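# Unhook a hanging hook from a vise-clamped hook and set it down

## Task

Free the hook that hangs on the vise-clamped hook and leave it lying flat on the mat, away from the vise. The mat is loose and must finish flat and entirely on the table. Failure if, at the end, the robot still grips any loose object other than the hook, or if the robot carries more than a small share of the hook's weight. Failure if the two hooks strike or press each other hard from one second before separation until contact ends, or very hard at any moment. At the moment of separation the hook must be held by one or both grippers and touch nothing except the clamped hook. Nothing may be pushed or knocked off the table, and a result that holds only because the robot is holding it does not count.

## Robot and tools

Robot: two arms, left_arm and right_arm, mounted on opposite sides of the table; left_arm's base is on the +y side. The names do not match image sides. Each has a parallel gripper whose fingers point along the gripper's own +x axis and close along its y axis. The reported end_effector_position sits between the finger pads, about 3-4 cm behind the tips.

Frame: one scene frame for everything. Origin at table centre, +z up, table surface at z = +0.020 m. Positions in metres, orientations as quaternions written w first (qw, qx, qy, qz). Reported hand positions can be slightly wrong, more so at long reach.

The 16-number row: every motion argument uses a single row covering both arms, always 16 numbers even if one arm is idle: left_arm x, y, z, qw, qx, qy, qz, opening, then right_arm x, y, z, qw, qx, qy, qz, opening. x, y, z and the quaternion are an absolute target pose of that gripper in the scene frame, not an offset. Opening runs from -1 to 1: +1 is fully open (0.088 m), empty fingers close at about -0.80, values below that add nothing. To keep an arm still, resend its last reported position and the same quaternion you have been using (not the drifted reading) plus the opening it should keep. A target more than 0.6 m from an arm's last reported position along any gripper axis is refused, and nothing is sent.

Tools:
- execute_actions {actions, pictures}. actions holds zero or one item. Empty list: just report state. {"rows": [...], "steps": n}: up to 15 rows of 16 numbers, n from 1 to 15 control steps (1/30 s each, default 15); each row is one step and the final row repeats to fill n. {"steps": n} with no rows: a wait of up to 300 steps counted from the previous result, including your reply time. pictures (boolean) turns camera images on or off; they come by default.
- move {target, speed}: target is one 16-number row as above; each gripper follows a straight line to its pose, both paths finishing together, lasting 0.5 to 10 s (cut off at 10 s). speed is path top speed in m/s, 0.002 to 0.5, default 0.25; rotation is capped at twice that in rad/s, turning the short way. Openings are sent at the start. Paths ignore obstacles and the other arm; the gripper may lag, stray or overshoot the speed, especially with a straight arm. Faster moves and targets set deeper beyond a contact hit and press harder. Result adds a move: line with the ending (done, off_target, moving, held, fault), any limits (paced = pose clipped; held = some steps blocked, after which the arm may jump fast), and each gripper's distance to its pose.
- wait {seconds}: 0 to 10 s of letting the scene run with no new command.
- zoom_image {camera, region}: camera is cam_high, cam_low, cam_left_wrist or cam_right_wrist (all 504x504); region [x0, y0, x1, y1] pixels from the top-left, at most 504 by 504.
- finished_scene {scene}: ends and grades the current scene (number 1 or 2); irreversible.

Control behaviour: each step the commanded pose is clamped to within 70 mm and 16 degrees of the measured pose, then joints are driven by damped inverse kinematics, position taking priority over orientation. After an action, an arm only continues to its last clipped pose, so check the result and send the remainder. Joint friction can leave the gripper short or slightly tilted and may swallow small moves; verify and correct orientation.

Result lines: per-arm state (position, quaternion, linear and angular velocities); a Hand target line giving where the controller is currently driving each gripper; "pose unreachable" and HELD markers where the clearance check altered or blocked a command; Joint positions (last value is finger opening in metres); joint torques and External joint torques (estimated outside load including friction and held weight; noisy, offset); grip_measured on the command scale (up to ~1 mm bias, and up to 0.061 narrower when squeezing hard); grip_effort_n (motor effort in N, negative closes, capped about 83 N, keeps a residual at rest, n/a early). Joint ranges in rad: waist ±3.054, shoulder 0 to 3.142, elbow 0 to 2.356, wrist pitch ±1.571, wrist yaw ±1.571, wrist roll ±3.142. Load limits N m: waist 17.2, shoulder 21.3, elbow 21.3, wrist pitch 5.61, wrist yaw 5.59, wrist roll 5.24.

Gripping: to hold, command an opening about 0.07 below grip_measured; smaller margins grip lightly. Parts thinner than ~3 mm get proportionally less force. Pad force limit roughly 34-49 N, with a brief spike on first contact. Closing from fully open takes at least 0.5 s.

Avoid: arms colliding or pushing each other; torque faults (reaching a load limit stops the arm 10 s and drops the rest of the call); motor overheating from long holds (MOTOR HOT warning from 50 °C, hold at 95 °C, power loss if not cooled within 30-60 s); hard hook-on-hook contact while lifting it off; touching anything else with the hook at release; knocking the mat askew or anything off the table; leaving the hook leaning on a gripper. Loose objects may occasionally get a small push. Faster, smoother, lower-effort work is preferred.

Each tool is called by a JSON object that holds its "name" and its "arguments".

## Session

{"name": "execute_actions", "arguments": {"actions": []}}

Scene clock: 0.00 s of 4400.00 s.
left_arm: end_effector_position=(-0.2360, +0.2910, +0.3984) grip_measured=+1.000 grip_effort_n=n/a end_effector_quat_wxyz=(+0.097, -0.204, +0.033, +0.974) end_effector_velocity=(-0.000, +0.000, -0.001) end_effector_angular_velocity=(-0.011, +0.001, +0.001) | right_arm: end_effector_position=(-0.2782, -0.3093, +0.1903) grip_measured=+0.983 grip_effort_n=n/a end_effector_quat_wxyz=(-0.113, -0.317, -0.062, +0.940) end_effector_velocity=(-0.000, +0.001, +0.000) end_effector_angular_velocity=(+0.014, +0.007, -0.001)
Joint positions: left_arm=[-1.021  1.646  1.48  -0.415  0.745  0.446  0.088] | right_arm=[ 0.009  1.752  0.998 -1.198 -0.853 -2.117  0.087]
Joint velocities: left_arm=[-0.002 -0.002 -0.007  0.007 -0.007  0.007  0.   ] | right_arm=[-0.002 -0.002 -0.002  0.007 -0.007 -0.007 -0.   ]
Joint torques (N m, as the arm reports them, + toward a larger angle): no reading
External joint torques (N m, as the arm's controller estimates them; a push from outside toward a larger angle lowers the number): no reading
Motor temperatures (°C, as the motors report them): left_arm=[29 28 30 28 28 28] | right_arm=[30 26 31 28 29 27]
Heat: left arm: hottest elbow 30 °C (+0.0 °C/min); right arm: hottest elbow 31 °C (+0.0 °C/min).
Hand target (left_arm): -0.236, +0.291, +0.398; +0.097, -0.204, +0.033, +0.974
Hand target (right_arm): -0.278, -0.309, +0.190; -0.113, -0.317, -0.062, +0.940

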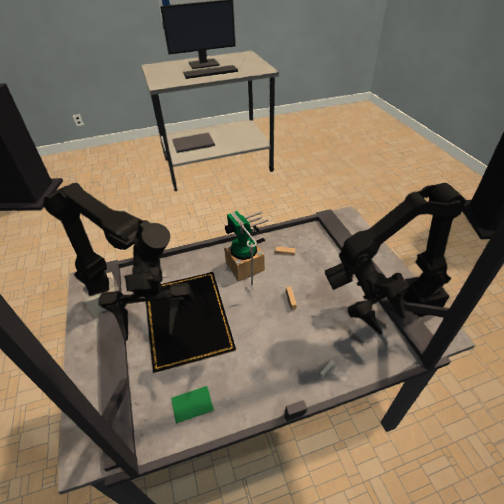

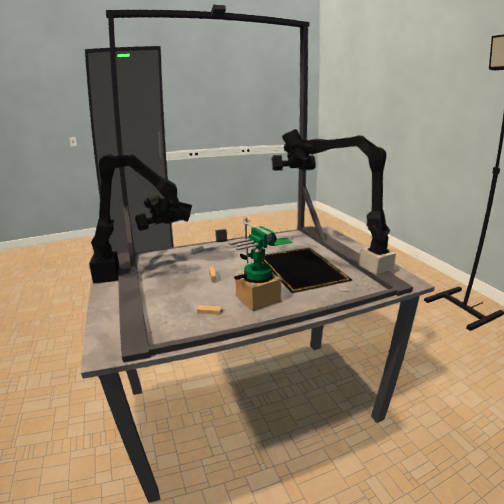

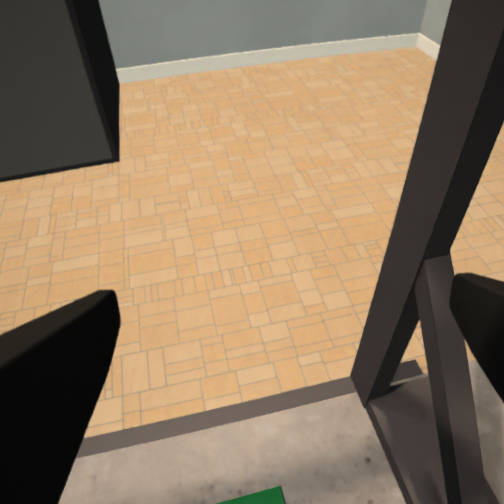

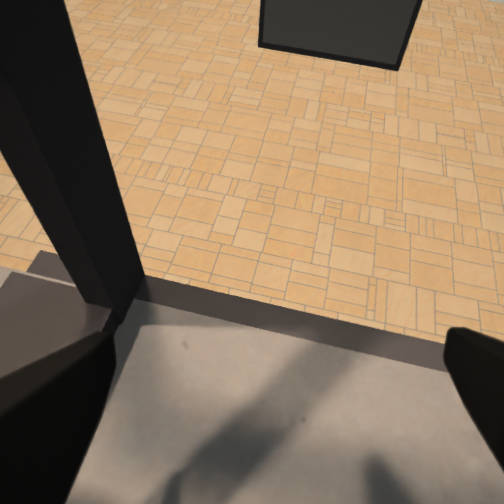

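{"name": "zoom_image", "arguments": {"camera": "cam_high", "region": [200, 195, 310, 305]}}

{"name": "zoom_image", "arguments": {"camera": "cam_low", "region": [200, 205, 310, 315]}}

Region (200, 195, 310, 305) of cam_high's 504x504 image, scaled by 4.582, with more detail than that image has.

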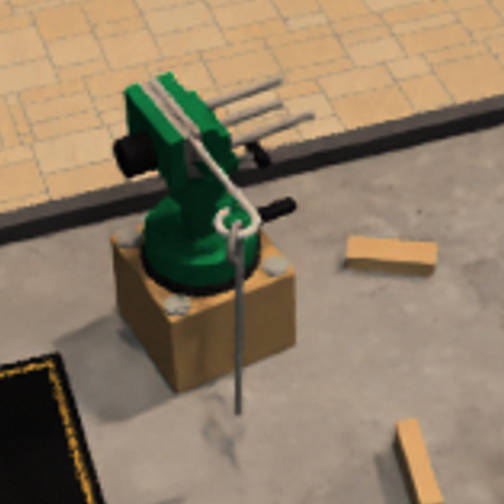

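Region (200, 205, 310, 315) of cam_low's 504x504 image, scaled by 4.582, with more detail than that image has.

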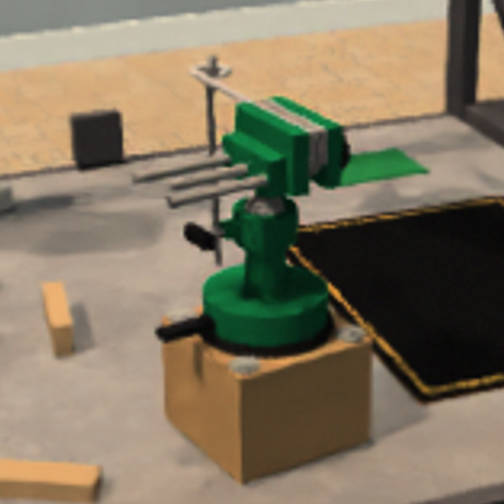

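{"name": "move", "arguments": {"target": [0.0, 0.25, 0.36, 0.683, 0.183, 0.183, -0.683, 1.0, -0.05, -0.25, 0.36, 0.683, -0.183, 0.183, 0.683, 1.0]}}

Scene clock: 5.80 s of 4400.00 s.
left_arm: end_effector_position=(-0.0009, +0.2509, +0.3600) grip_measured=+1.000 grip_effort_n=-0.7 end_effector_quat_wxyz=(+0.680, +0.186, +0.183, -0.685) end_effector_velocity=(+0.005, +0.001, +0.000) end_effector_angular_velocity=(-0.001, -0.017, +0.022) | right_arm: end_effector_position=(-0.0499, -0.2499, +0.3533) grip_measured=+0.983 grip_effort_n=3.0 end_effector_quat_wxyz=(+0.683, -0.181, +0.193, +0.681) end_effector_velocity=(+0.001, +0.001, +0.002) end_effector_angular_velocity=(+0.007, -0.018, +0.000)
Joint positions: left_arm=[-1.185  1.134  1.034 -0.798 -0.87  -0.761  0.088] | right_arm=[-0.59   1.138  0.986 -0.505 -0.585 -0.384  0.087]
Joint velocities: left_arm=[-0.002  0.002  0.007 -0.037 -0.022 -0.022  0.   ] | right_arm=[ 0.002 -0.002  0.002  0.007  0.007 -0.007  0.   ]
Joint torques (N m, as the arm reports them, + toward a larger angle): left_arm=[ 0.26 -2.59  8.12  1.22 -0.7  -0.08] | right_arm=[ 0.16 -3.91 10.44  1.99 -0.14  0.24]
External joint torques (N m, as the arm's controller estimates them; a push from outside toward a larger angle lowers the number): left_arm=[ 0.26  0.84  1.34  0.01 -0.24 -0.08] | right_arm=[ 0.16 -0.09  3.38  0.46  0.13  0.24]
Motor temperatures (°C, as the motors report them): left_arm=[29 29 31 29 28 28] | right_arm=[30 27 31 28 29 27]
Heat: left arm: hottest elbow 31 °C (+10.3 °C/min); right arm: hottest elbow 31 °C (+0.0 °C/min).
Hand target (left_arm): -0.001, +0.249, +0.360; +0.683, +0.186, +0.183, -0.682
Hand target (right_arm): -0.050, -0.249, +0.359; +0.685, -0.179, +0.186, +0.681
Off the commanded pose (left_arm): 0.001 m, 1 deg.
Off the commanded pose (right_arm): 0.007 m, 1 deg.
move: done

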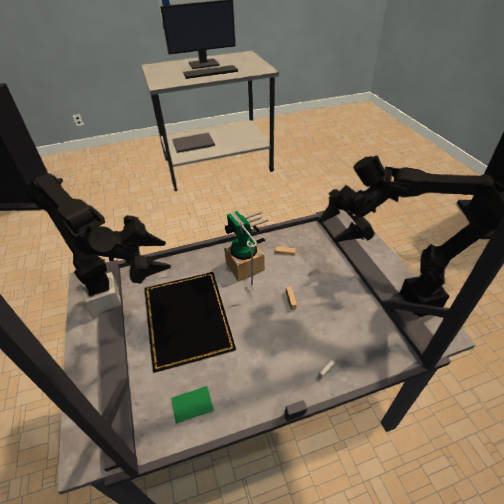

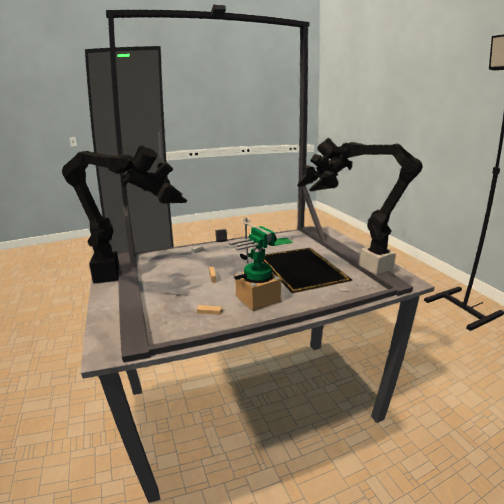

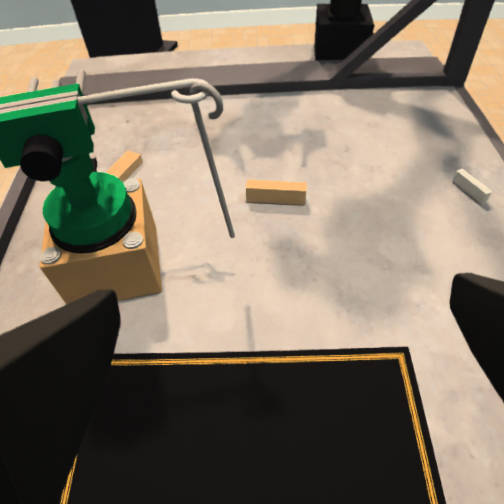

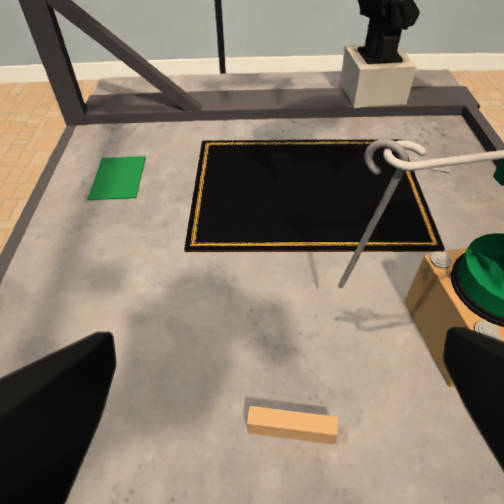

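{"name": "zoom_image", "arguments": {"camera": "cam_left_wrist", "region": [140, 50, 260, 170]}}

{"name": "zoom_image", "arguments": {"camera": "cam_right_wrist", "region": [340, 100, 460, 220]}}

Region (140, 50, 260, 170) of cam_left_wrist's 504x504 image, scaled by 4.200, with more detail than that image has.

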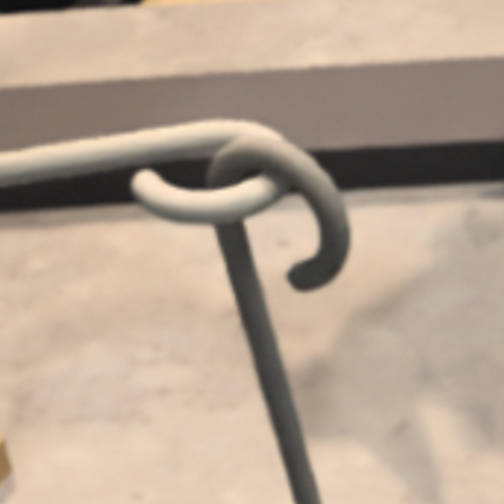

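Region (340, 100, 460, 220) of cam_right_wrist's 504x504 image, scaled by 4.200, with more detail than that image has.

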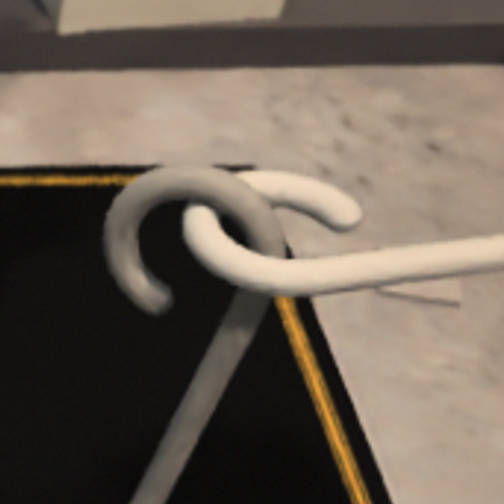

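{"name": "move", "arguments": {"target": [0.03, 0.16, 0.22, 0.707, 0.0, 0.0, -0.707, 1.0, 0.03, -0.05, 0.37, 0.612, -0.354, 0.354, 0.612, 1.0]}}

Scene clock: 13.13 s of 4400.00 s.
left_arm: end_effector_position=(+0.0282, +0.1590, +0.2242) grip_measured=+1.000 grip_effort_n=-0.7 end_effector_quat_wxyz=(+0.708, -0.005, +0.004, -0.707) end_effector_velocity=(+0.002, -0.000, -0.000) end_effector_angular_velocity=(-0.005, -0.002, +0.010) | right_arm: end_effector_position=(+0.0293, -0.0541, +0.3744) grip_measured=+0.983 grip_effort_n=3.0 end_effector_quat_wxyz=(+0.674, -0.302, +0.266, +0.620) end_effector_velocity=(-0.000, -0.001, -0.007) end_effector_angular_velocity=(-0.018, +0.010, +0.008)
Joint positions: left_arm=[-0.834  1.845  0.284  1.561 -0.744 -0.013  0.088] | right_arm=[-0.377  2.147  2.335 -1.04  -0.233 -0.372  0.087]
Joint velocities: left_arm=[ 0.002  0.012 -0.002  0.022 -0.007  0.007  0.   ] | right_arm=[-0.002  0.007 -0.007 -0.007 -0.007 -0.007 -0.   ]
Joint torques (N m, as the arm reports them, + toward a larger angle): left_arm=[ 0.26 -4.08  2.87  1.96  0.13  0.14] | right_arm=[ 0.13 -8.42  9.76  1.83  0.    0.21]
External joint torques (N m, as the arm's controller estimates them; a push from outside toward a larger angle lowers the number): left_arm=[ 0.26  1.2  -0.25  0.31  0.13  0.13] | right_arm=[0.13 2.18 3.36 0.41 0.15 0.2 ]
Motor temperatures (°C, as the motors report them): left_arm=[29 29 32 30 28 28] | right_arm=[30 27 33 29 29 27]
Heat: left arm: hottest elbow 32 °C (+9.1 °C/min); right arm: hottest elbow 33 °C (+9.1 °C/min).
Hand target (left_arm): +0.030, +0.159, +0.220; +0.707, +0.004, +0.003, -0.707
Hand target (right_arm): +0.030, -0.050, +0.370; +0.674, -0.302, +0.268, +0.619
Off the commanded pose (left_arm): 0.005 m, 1 deg.
Off the commanded pose (right_arm): 0.006 m, 14 deg.
joint sent to its limit (left arm) — the command would take joint 4 (wrist pitch) past its upper limit, so that joint was sent only as far as its limit.
joint sent to its limit (right arm) — the command would take joint 3 (elbow) past its upper limit, so that joint was sent only as far as its limit.
After step 90, 2.53 s passed at rest.
move: off_target (right_arm)

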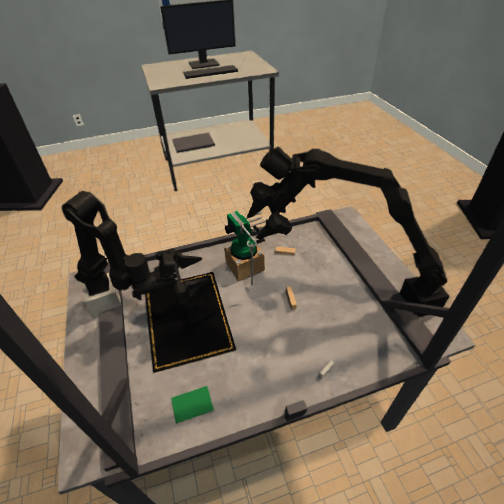

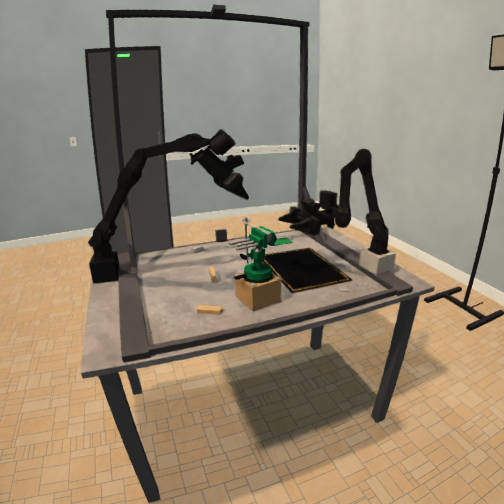

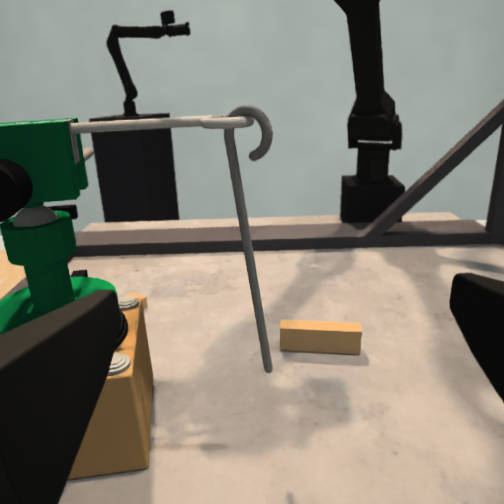

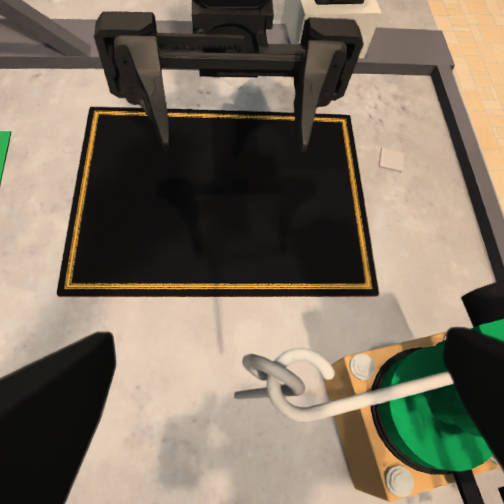

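{"name": "zoom_image", "arguments": {"camera": "cam_right_wrist", "region": [220, 310, 380, 470]}}

{"name": "zoom_image", "arguments": {"camera": "cam_left_wrist", "region": [180, 80, 300, 200]}}

Region (220, 310, 380, 470) of cam_right_wrist's 504x504 image, scaled by 3.150, with more detail than that image has.

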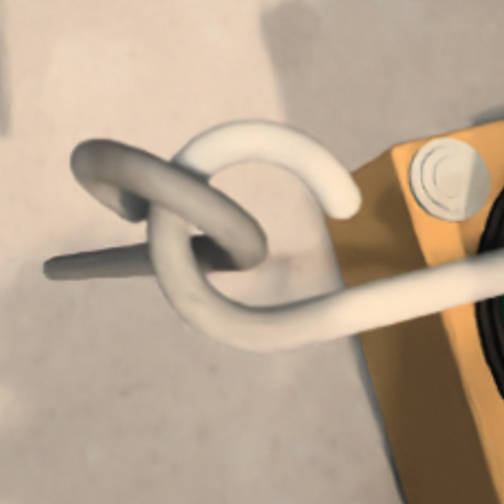

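Region (180, 80, 300, 200) of cam_left_wrist's 504x504 image, scaled by 4.200, with more detail than that image has.

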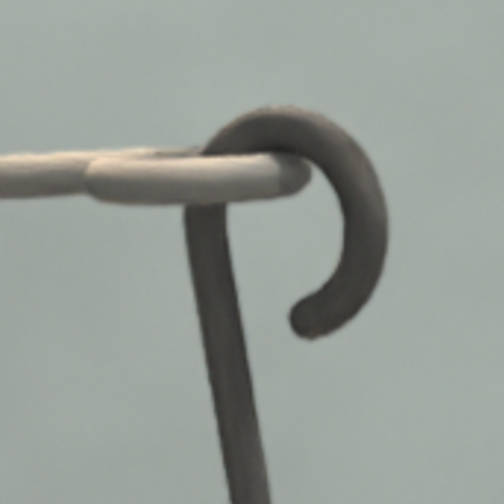

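{"name": "move", "arguments": {"target": [0.042, 0.06, 0.22, 0.7058, -0.0432, 0.0432, -0.7058, 0.2, 0.03, -0.085, 0.375, 0.641, -0.299, 0.299, 0.641, 1.0], "speed": 0.15}}

Scene clock: 20.03 s of 4400.00 s.
left_arm: end_effector_position=(+0.0417, +0.0618, +0.2236) grip_measured=+0.203 grip_effort_n=-15.1 end_effector_quat_wxyz=(+0.706, -0.047, +0.041, -0.706) end_effector_velocity=(+0.001, -0.002, -0.000) end_effector_angular_velocity=(+0.002, -0.008, +0.010) | right_arm: end_effector_position=(+0.0307, -0.0817, +0.3753) grip_measured=+0.983 grip_effort_n=3.0 end_effector_quat_wxyz=(+0.642, -0.298, +0.297, +0.641) end_effector_velocity=(-0.003, -0.001, +0.000) end_effector_angular_velocity=(+0.003, +0.005, +0.027)
Joint positions: left_arm=[-0.574  1.997  0.581  1.424 -0.483 -0.121  0.049] | right_arm=[-0.432  2.122  2.335 -1.154 -0.333 -0.425  0.087]
Joint velocities: left_arm=[ 0.002  0.002  0.007 -0.007 -0.007  0.007 -0.   ] | right_arm=[-0.002 -0.002 -0.002 -0.007 -0.022 -0.022 -0.   ]
Joint torques (N m, as the arm reports them, + toward a larger angle): left_arm=[ 0.31 -5.9   5.03  1.83  0.15 -0.05] | right_arm=[ -0.16 -11.36   5.92   1.49  -0.2   -0.2 ]
External joint torques (N m, as the arm's controller estimates them; a push from outside toward a larger angle lowers the number): left_arm=[ 0.31  1.38  1.03  0.09  0.15 -0.07] | right_arm=[-0.1  -1.02 -0.34  0.19  0.02 -0.21]
Motor temperatures (°C, as the motors report them): left_arm=[29 29 32 31 28 28] | right_arm=[30 29 34 29 29 27]
Heat: left arm: hottest elbow 32 °C (+6.0 °C/min); right arm: hottest elbow 34 °C (+9.0 °C/min).
Hand target (left_arm): +0.042, +0.060, +0.219; +0.706, -0.043, +0.045, -0.706
Hand target (right_arm): +0.030, -0.085, +0.375; +0.641, -0.299, +0.299, +0.641
Off the commanded pose (left_arm): 0.004 m, 0 deg.
Off the commanded pose (right_arm): 0.003 m, 0 deg.
After step 90, 2.73 s passed at rest.
move: done

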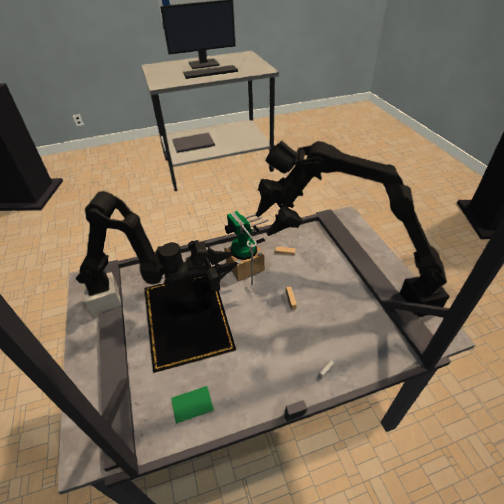

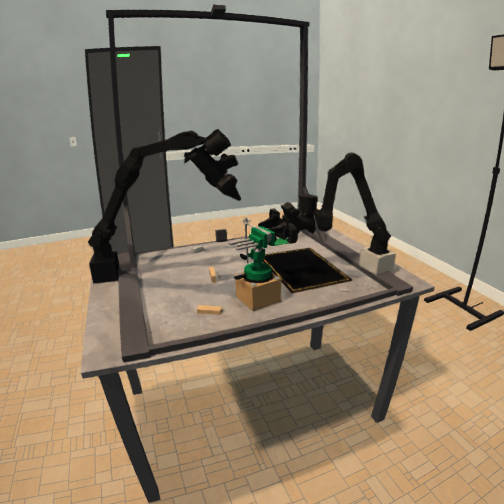

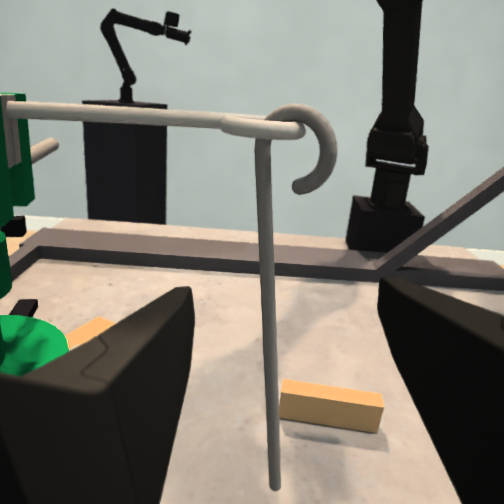

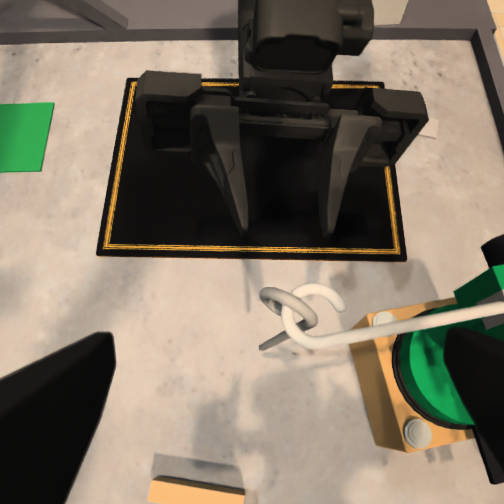

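{"name": "move", "arguments": {"target": [0.045, 0.01, 0.22, 0.7058, -0.0432, 0.0432, -0.7058, 0.2, 0.03, -0.085, 0.375, 0.641, -0.299, 0.299, 0.641, 1.0], "speed": 0.1}}

Scene clock: 22.63 s of 4400.00 s.
left_arm: end_effector_position=(+0.0444, +0.0120, +0.2253) grip_measured=+0.203 grip_effort_n=-15.6 end_effector_quat_wxyz=(+0.706, -0.048, +0.041, -0.706) end_effector_velocity=(+0.002, -0.002, -0.003) end_effector_angular_velocity=(+0.016, -0.014, +0.010) | right_arm: end_effector_position=(+0.0306, -0.0819, +0.3749) grip_measured=+0.983 grip_effort_n=3.5 end_effector_quat_wxyz=(+0.642, -0.298, +0.298, +0.641) end_effector_velocity=(-0.001, +0.001, +0.004) end_effector_angular_velocity=(+0.020, +0.004, +0.016)
Joint positions: left_arm=[-0.498  2.083  0.771  1.324 -0.408 -0.121  0.049] | right_arm=[-0.432  2.121  2.333 -1.154 -0.334 -0.425  0.087]
Joint velocities: left_arm=[ 0.002  0.002  0.007 -0.022 -0.007  0.007 -0.   ] | right_arm=[-0.002 -0.002  0.002  0.007 -0.022 -0.007  0.   ]
Joint torques (N m, as the arm reports them, + toward a larger angle): left_arm=[ 0.22 -6.88  5.58  1.85  0.13 -0.03] | right_arm=[ -0.21 -11.39   6.13   1.61  -0.26  -0.14]
External joint torques (N m, as the arm's controller estimates them; a push from outside toward a larger angle lowers the number): left_arm=[ 0.17  1.55  1.04  0.08  0.14 -0.05] | right_arm=[-0.22 -0.99 -0.18  0.29 -0.03 -0.15]
Motor temperatures (°C, as the motors report them): left_arm=[29 30 32 31 28 28] | right_arm=[30 30 34 29 29 27]
Heat: left arm: hottest elbow 32 °C (+5.3 °C/min); right arm: hottest elbow 34 °C (+8.0 °C/min).
Hand target (left_arm): +0.045, +0.010, +0.220; +0.706, -0.044, +0.044, -0.706
Hand target (right_arm): +0.030, -0.085, +0.375; +0.641, -0.299, +0.299, +0.641
Off the commanded pose (left_arm): 0.006 m, 1 deg.
Off the commanded pose (right_arm): 0.003 m, 0 deg.
move: done

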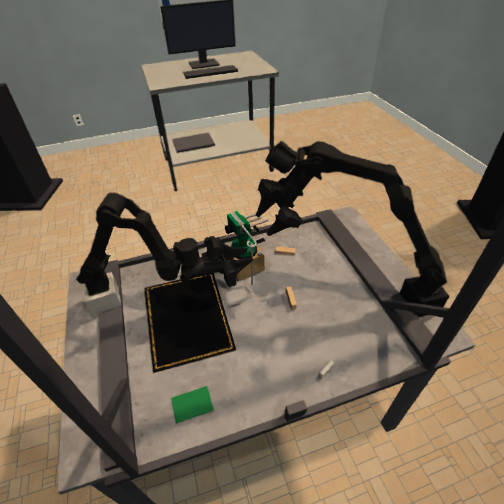

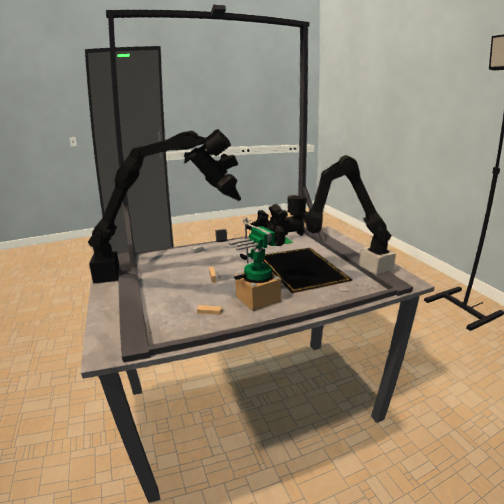

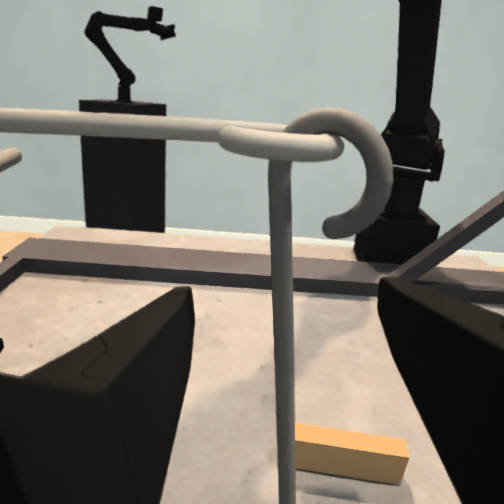

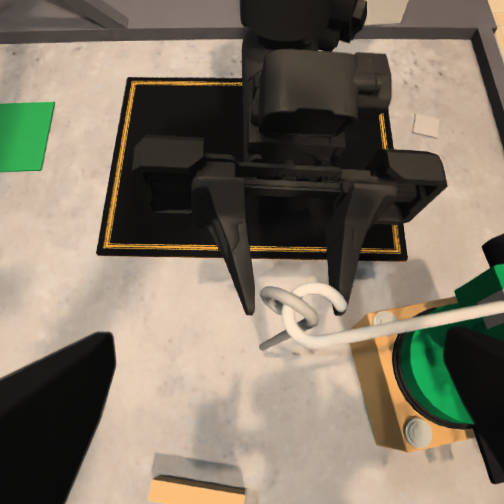

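{"name": "move", "arguments": {"target": [0.041, -0.005, 0.187, 0.7058, -0.0432, 0.0432, -0.7058, 0.2, 0.03, -0.085, 0.375, 0.641, -0.299, 0.299, 0.641, 1.0], "speed": 0.06}}

Scene clock: 27.37 s of 4400.00 s.
left_arm: end_effector_position=(+0.0404, -0.0033, +0.1926) grip_measured=+0.203 grip_effort_n=-15.1 end_effector_quat_wxyz=(+0.706, -0.047, +0.041, -0.705) end_effector_velocity=(+0.001, -0.003, +0.004) end_effector_angular_velocity=(-0.016, +0.014, +0.010) | right_arm: end_effector_position=(+0.0305, -0.0819, +0.3751) grip_measured=+0.983 grip_effort_n=3.0 end_effector_quat_wxyz=(+0.642, -0.298, +0.297, +0.641) end_effector_velocity=(+0.003, -0.001, +0.002) end_effector_angular_velocity=(+0.009, -0.003, +0.003)
Joint positions: left_arm=[-0.492  2.24   0.845  1.404 -0.402 -0.121  0.049] | right_arm=[-0.432  2.121  2.333 -1.154 -0.334 -0.425  0.087]
Joint velocities: left_arm=[ 0.002  0.002  0.012  0.007 -0.007 -0.007 -0.   ] | right_arm=[-0.007 -0.002 -0.002  0.007 -0.007 -0.007 -0.   ]
Joint torques (N m, as the arm reports them, + toward a larger angle): left_arm=[ 0.25 -7.4   4.96  2.08  0.13 -0.01] | right_arm=[ -0.14 -11.23   6.03   1.56  -0.24  -0.15]
External joint torques (N m, as the arm's controller estimates them; a push from outside toward a larger angle lowers the number): left_arm=[ 0.19  1.57  0.89  0.32  0.14 -0.03] | right_arm=[-0.06 -0.96 -0.23  0.23 -0.03 -0.16]
Motor temperatures (°C, as the motors report them): left_arm=[29 31 32 31 28 28] | right_arm=[30 32 34 30 29 27]
Heat: left arm: hottest elbow 32 °C (+4.4 °C/min); right arm: hottest elbow 34 °C (+6.6 °C/min).
Hand target (left_arm): +0.041, -0.005, +0.187; +0.706, -0.043, +0.043, -0.706
Hand target (right_arm): +0.030, -0.085, +0.375; +0.641, -0.299, +0.299, +0.641
Off the commanded pose (left_arm): 0.006 m, 1 deg.
Off the commanded pose (right_arm): 0.003 m, 0 deg.
After step 90, 0.70 s passed at rest.
move: done

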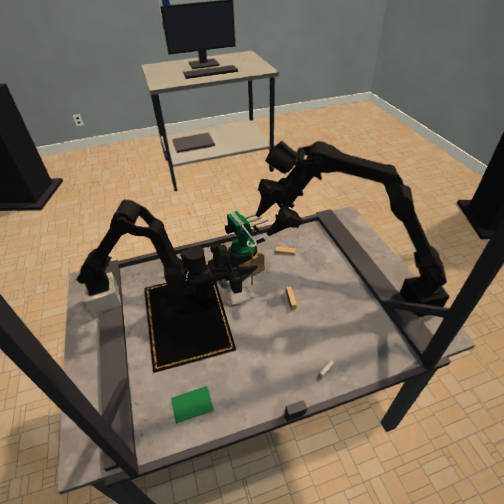

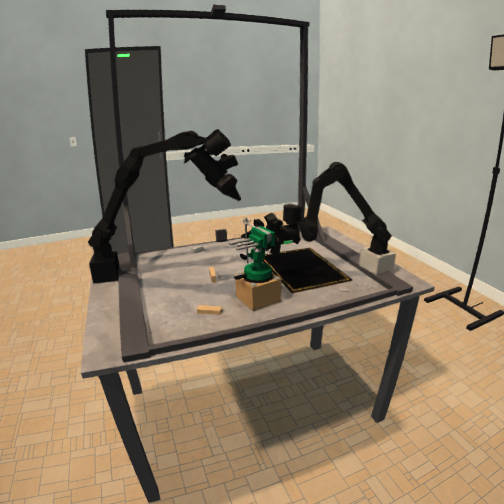

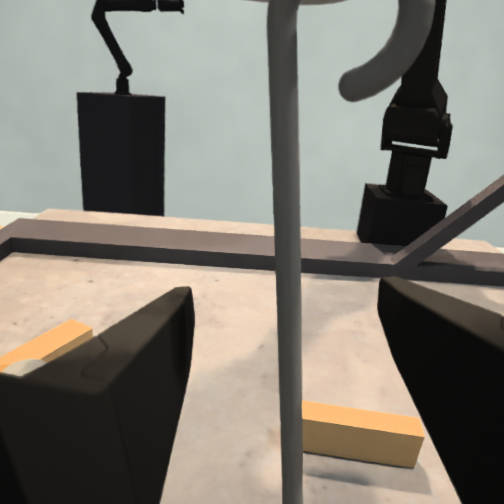

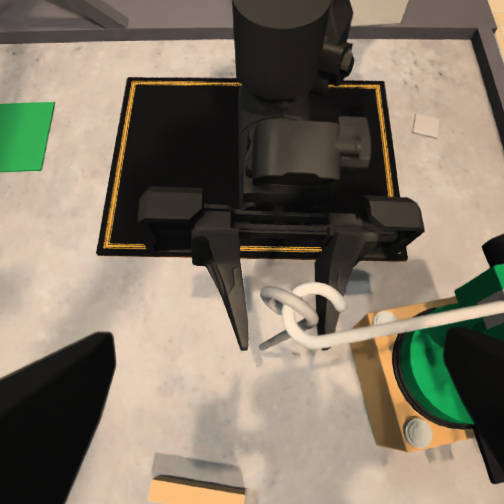

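{"name": "move", "arguments": {"target": [0.041, -0.007, 0.187, 0.7058, -0.0432, 0.0432, -0.7058, -0.52, 0.03, -0.085, 0.375, 0.641, -0.299, 0.299, 0.641, 1.0], "speed": 0.02}}

Scene clock: 28.63 s of 4400.00 s.
left_arm: end_effector_position=(+0.0403, -0.0055, +0.1934) grip_measured=-0.516 grip_effort_n=-15.1 end_effector_quat_wxyz=(+0.706, -0.049, +0.040, -0.705) end_effector_velocity=(-0.002, -0.000, -0.005) end_effector_angular_velocity=(+0.020, -0.001, -0.010) | right_arm: end_effector_position=(+0.0305, -0.0819, +0.3751) grip_measured=+0.983 grip_effort_n=3.0 end_effector_quat_wxyz=(+0.642, -0.298, +0.297, +0.641) end_effector_velocity=(+0.000, +0.000, +0.002) end_effector_angular_velocity=(+0.009, -0.003, +0.007)
Joint positions: left_arm=[-0.489  2.243  0.855  1.402 -0.399 -0.121  0.014] | right_arm=[-0.432  2.121  2.333 -1.154 -0.334 -0.425  0.087]
Joint velocities: left_arm=[-0.002  0.002  0.002 -0.022  0.007 -0.007 -0.001] | right_arm=[-0.002 -0.002 -0.002  0.007 -0.007 -0.007  0.   ]
Joint torques (N m, as the arm reports them, + toward a larger angle): left_arm=[ 0.28 -7.53  5.13  1.85  0.14 -0.01] | right_arm=[ -0.16 -11.3    6.     1.59  -0.29  -0.12]
External joint torques (N m, as the arm's controller estimates them; a push from outside toward a larger angle lowers the number): left_arm=[ 0.29  1.6   0.96  0.08  0.13 -0.03] | right_arm=[-0.15 -0.9  -0.32  0.27 -0.07 -0.12]
Motor temperatures (°C, as the motors report them): left_arm=[29 31 32 32 28 28] | right_arm=[30 33 34 30 29 27]
Heat: left arm: hottest elbow 32 °C (+4.2 °C/min); right arm: hottest elbow 34 °C (+6.3 °C/min).
Hand target (left_arm): +0.041, -0.007, +0.187; +0.706, -0.043, +0.043, -0.706
Hand target (right_arm): +0.030, -0.085, +0.375; +0.641, -0.299, +0.299, +0.641
Off the commanded pose (left_arm): 0.007 m, 1 deg.
Off the commanded pose (right_arm): 0.003 m, 0 deg.
move: done

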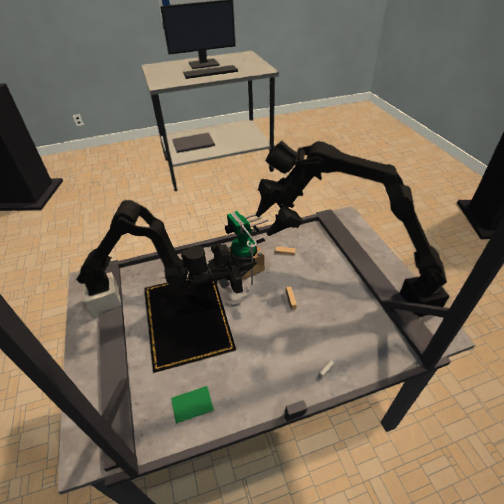

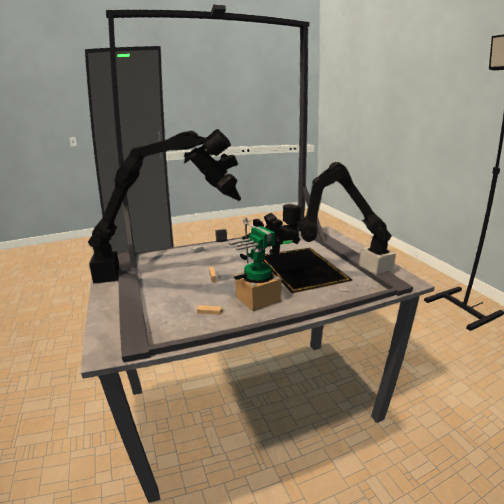

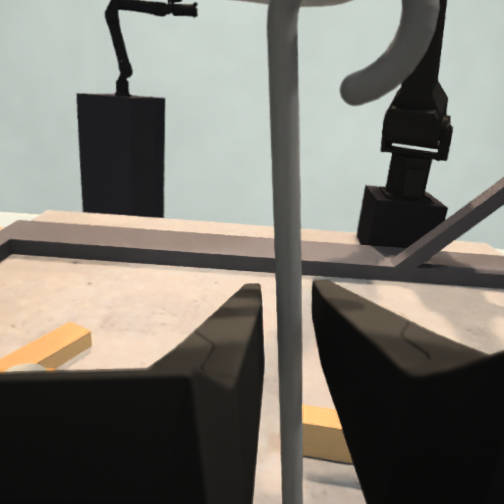

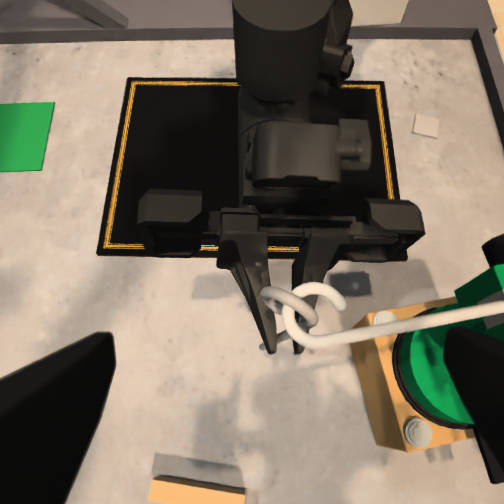

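{"name": "move", "arguments": {"target": [0.041, -0.007, 0.187, 0.7058, -0.0432, 0.0432, -0.7058, -0.8, 0.03, -0.085, 0.375, 0.641, -0.299, 0.299, 0.641, 1.0], "speed": 0.02}}

Scene clock: 29.83 s of 4400.00 s.
left_arm: end_effector_position=(+0.0402, -0.0056, +0.1933) grip_measured=-0.714 grip_effort_n=-83.5 end_effector_quat_wxyz=(+0.706, -0.049, +0.040, -0.706) end_effector_velocity=(+0.000, +0.001, -0.001) end_effector_angular_velocity=(+0.007, +0.019, +0.005) | right_arm: end_effector_position=(+0.0305, -0.0819, +0.3751) grip_measured=+0.983 grip_effort_n=3.0 end_effector_quat_wxyz=(+0.642, -0.298, +0.297, +0.641) end_effector_velocity=(+0.000, +0.000, +0.002) end_effector_angular_velocity=(+0.009, -0.003, +0.007)
Joint positions: left_arm=[-0.489  2.244  0.855  1.402 -0.399 -0.121  0.004] | right_arm=[-0.432  2.121  2.333 -1.154 -0.334 -0.425  0.087]
Joint velocities: left_arm=[-0.002 -0.002 -0.002 -0.007 -0.007 -0.022 -0.   ] | right_arm=[-0.002 -0.002 -0.002  0.007 -0.007 -0.007 -0.   ]
Joint torques (N m, as the arm reports them, + toward a larger angle): left_arm=[ 0.27 -7.5   5.13  1.87  0.16  0.  ] | right_arm=[ -0.16 -11.33   5.91   1.57  -0.26  -0.16]
External joint torques (N m, as the arm's controller estimates them; a push from outside toward a larger angle lowers the number): left_arm=[ 0.27  1.6   0.97  0.1   0.15 -0.01] | right_arm=[-0.15 -1.05 -0.35  0.24 -0.05 -0.16]
Motor temperatures (°C, as the motors report them): left_arm=[29 31 32 32 28 28] | right_arm=[30 33 34 30 29 27]
Heat: left arm: hottest elbow 32 °C (+4.0 °C/min); right arm: hottest elbow 34 °C (+6.0 °C/min).
Hand target (left_arm): +0.041, -0.007, +0.187; +0.706, -0.043, +0.043, -0.706
Hand target (right_arm): +0.030, -0.085, +0.375; +0.641, -0.299, +0.299, +0.641
Off the commanded pose (left_arm): 0.007 m, 1 deg.
Off the commanded pose (right_arm): 0.003 m, 0 deg.
move: done

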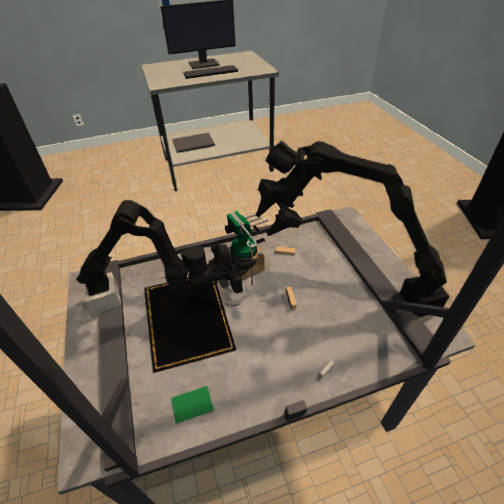

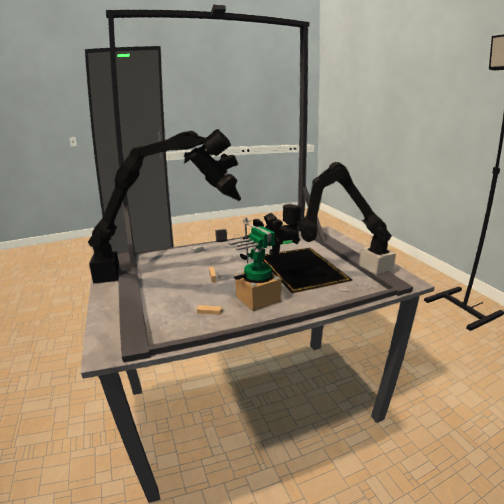

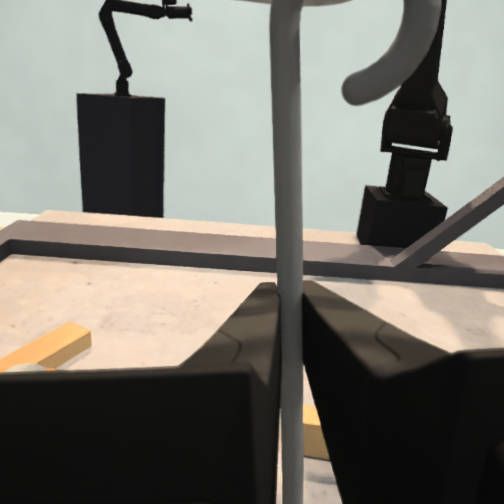

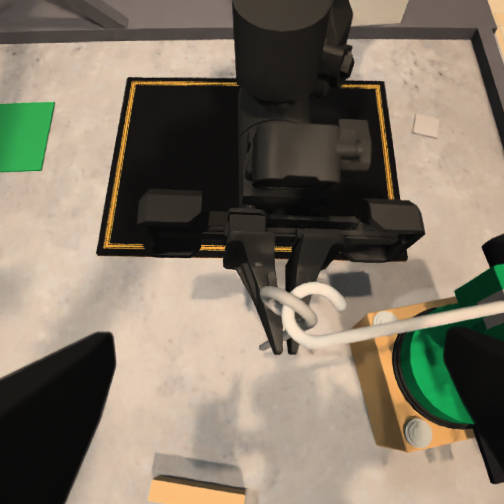

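{"name": "move", "arguments": {"target": [0.040, -0.006, 0.203, 0.7058, -0.0432, 0.0432, -0.7058, -0.8, 0.03, -0.085, 0.375, 0.641, -0.299, 0.299, 0.641, 1.0], "speed": 0.01}}

Scene clock: 31.60 s of 4400.00 s.
left_arm: end_effector_position=(+0.0399, -0.0063, +0.1992) grip_measured=-0.714 grip_effort_n=-83.5 end_effector_quat_wxyz=(+0.706, -0.040, +0.044, -0.705) end_effector_velocity=(+0.001, +0.002, -0.006) end_effector_angular_velocity=(+0.034, -0.007, +0.005) | right_arm: end_effector_position=(+0.0305, -0.0819, +0.3751) grip_measured=+0.983 grip_effort_n=3.5 end_effector_quat_wxyz=(+0.642, -0.298, +0.297, +0.641) end_effector_velocity=(-0.000, -0.005, -0.003) end_effector_angular_velocity=(-0.022, -0.008, +0.010)
Joint positions: left_arm=[-0.489  2.207  0.855  1.346 -0.399 -0.121  0.004] | right_arm=[-0.432  2.121  2.333 -1.154 -0.334 -0.425  0.087]
Joint velocities: left_arm=[-0.002 -0.007 -0.007 -0.037 -0.007 -0.007  0.   ] | right_arm=[-0.002 -0.002 -0.002 -0.022  0.007 -0.022 -0.   ]
Joint torques (N m, as the arm reports them, + toward a larger angle): left_arm=[ -0.09 -10.35   4.54   1.98   0.01   0.  ] | right_arm=[ -0.2  -11.23   6.02   1.57  -0.29  -0.16]
External joint torques (N m, as the arm's controller estimates them; a push from outside toward a larger angle lowers the number): left_arm=[-0.04 -1.32  0.23  0.22  0.01 -0.02] | right_arm=[-0.19 -1.   -0.19  0.27 -0.08 -0.16]
Motor temperatures (°C, as the motors report them): left_arm=[29 32 32 32 28 28] | right_arm=[30 33 34 30 29 27]
Heat: left arm: hottest shoulder 32 °C (+3.8 °C/min); right arm: hottest elbow 34 °C (+5.7 °C/min).
Hand target (left_arm): +0.040, -0.006, +0.203; +0.706, -0.043, +0.043, -0.706
Hand target (right_arm): +0.030, -0.085, +0.375; +0.641, -0.299, +0.299, +0.641
Off the commanded pose (left_arm): 0.004 m, 0 deg.
Off the commanded pose (right_arm): 0.003 m, 0 deg.
move: done

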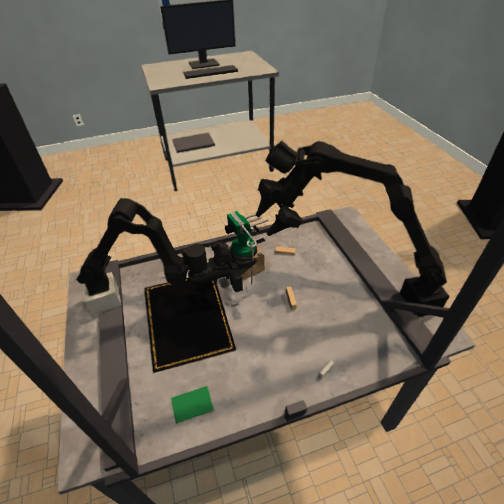

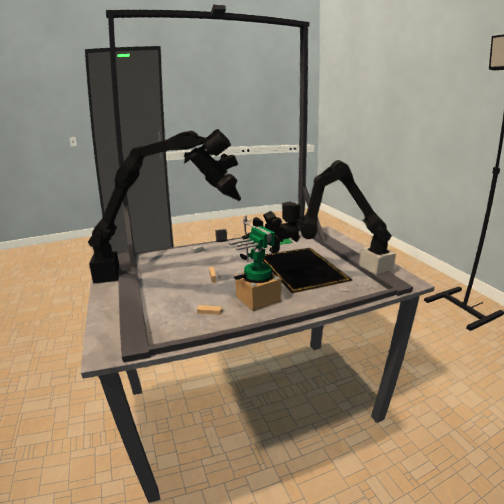

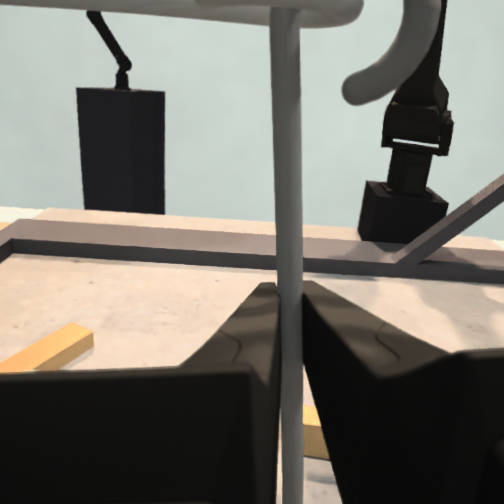

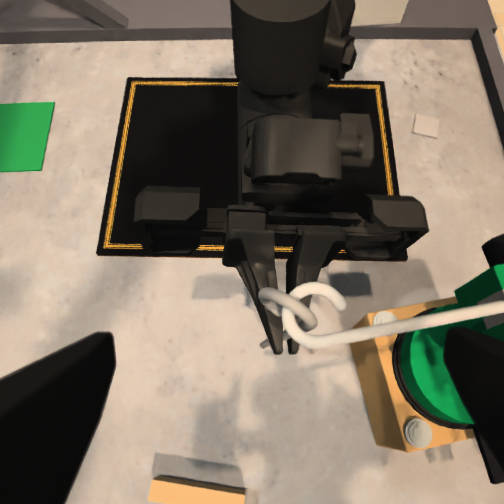

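{"name": "zoom_image", "arguments": {"camera": "cam_right_wrist", "region": [240, 260, 380, 400]}}

Region (240, 260, 380, 400) of cam_right_wrist's 504x504 image, scaled by 3.600, with more detail than that image has.

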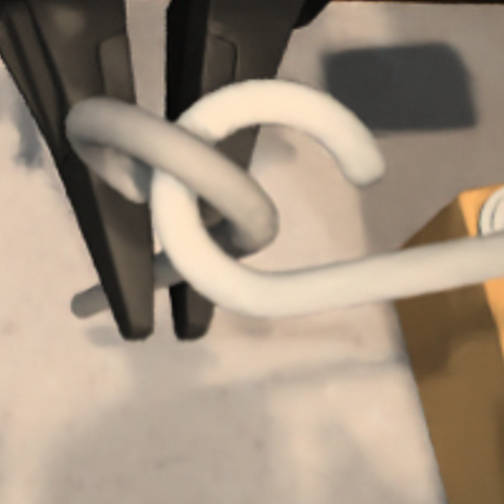

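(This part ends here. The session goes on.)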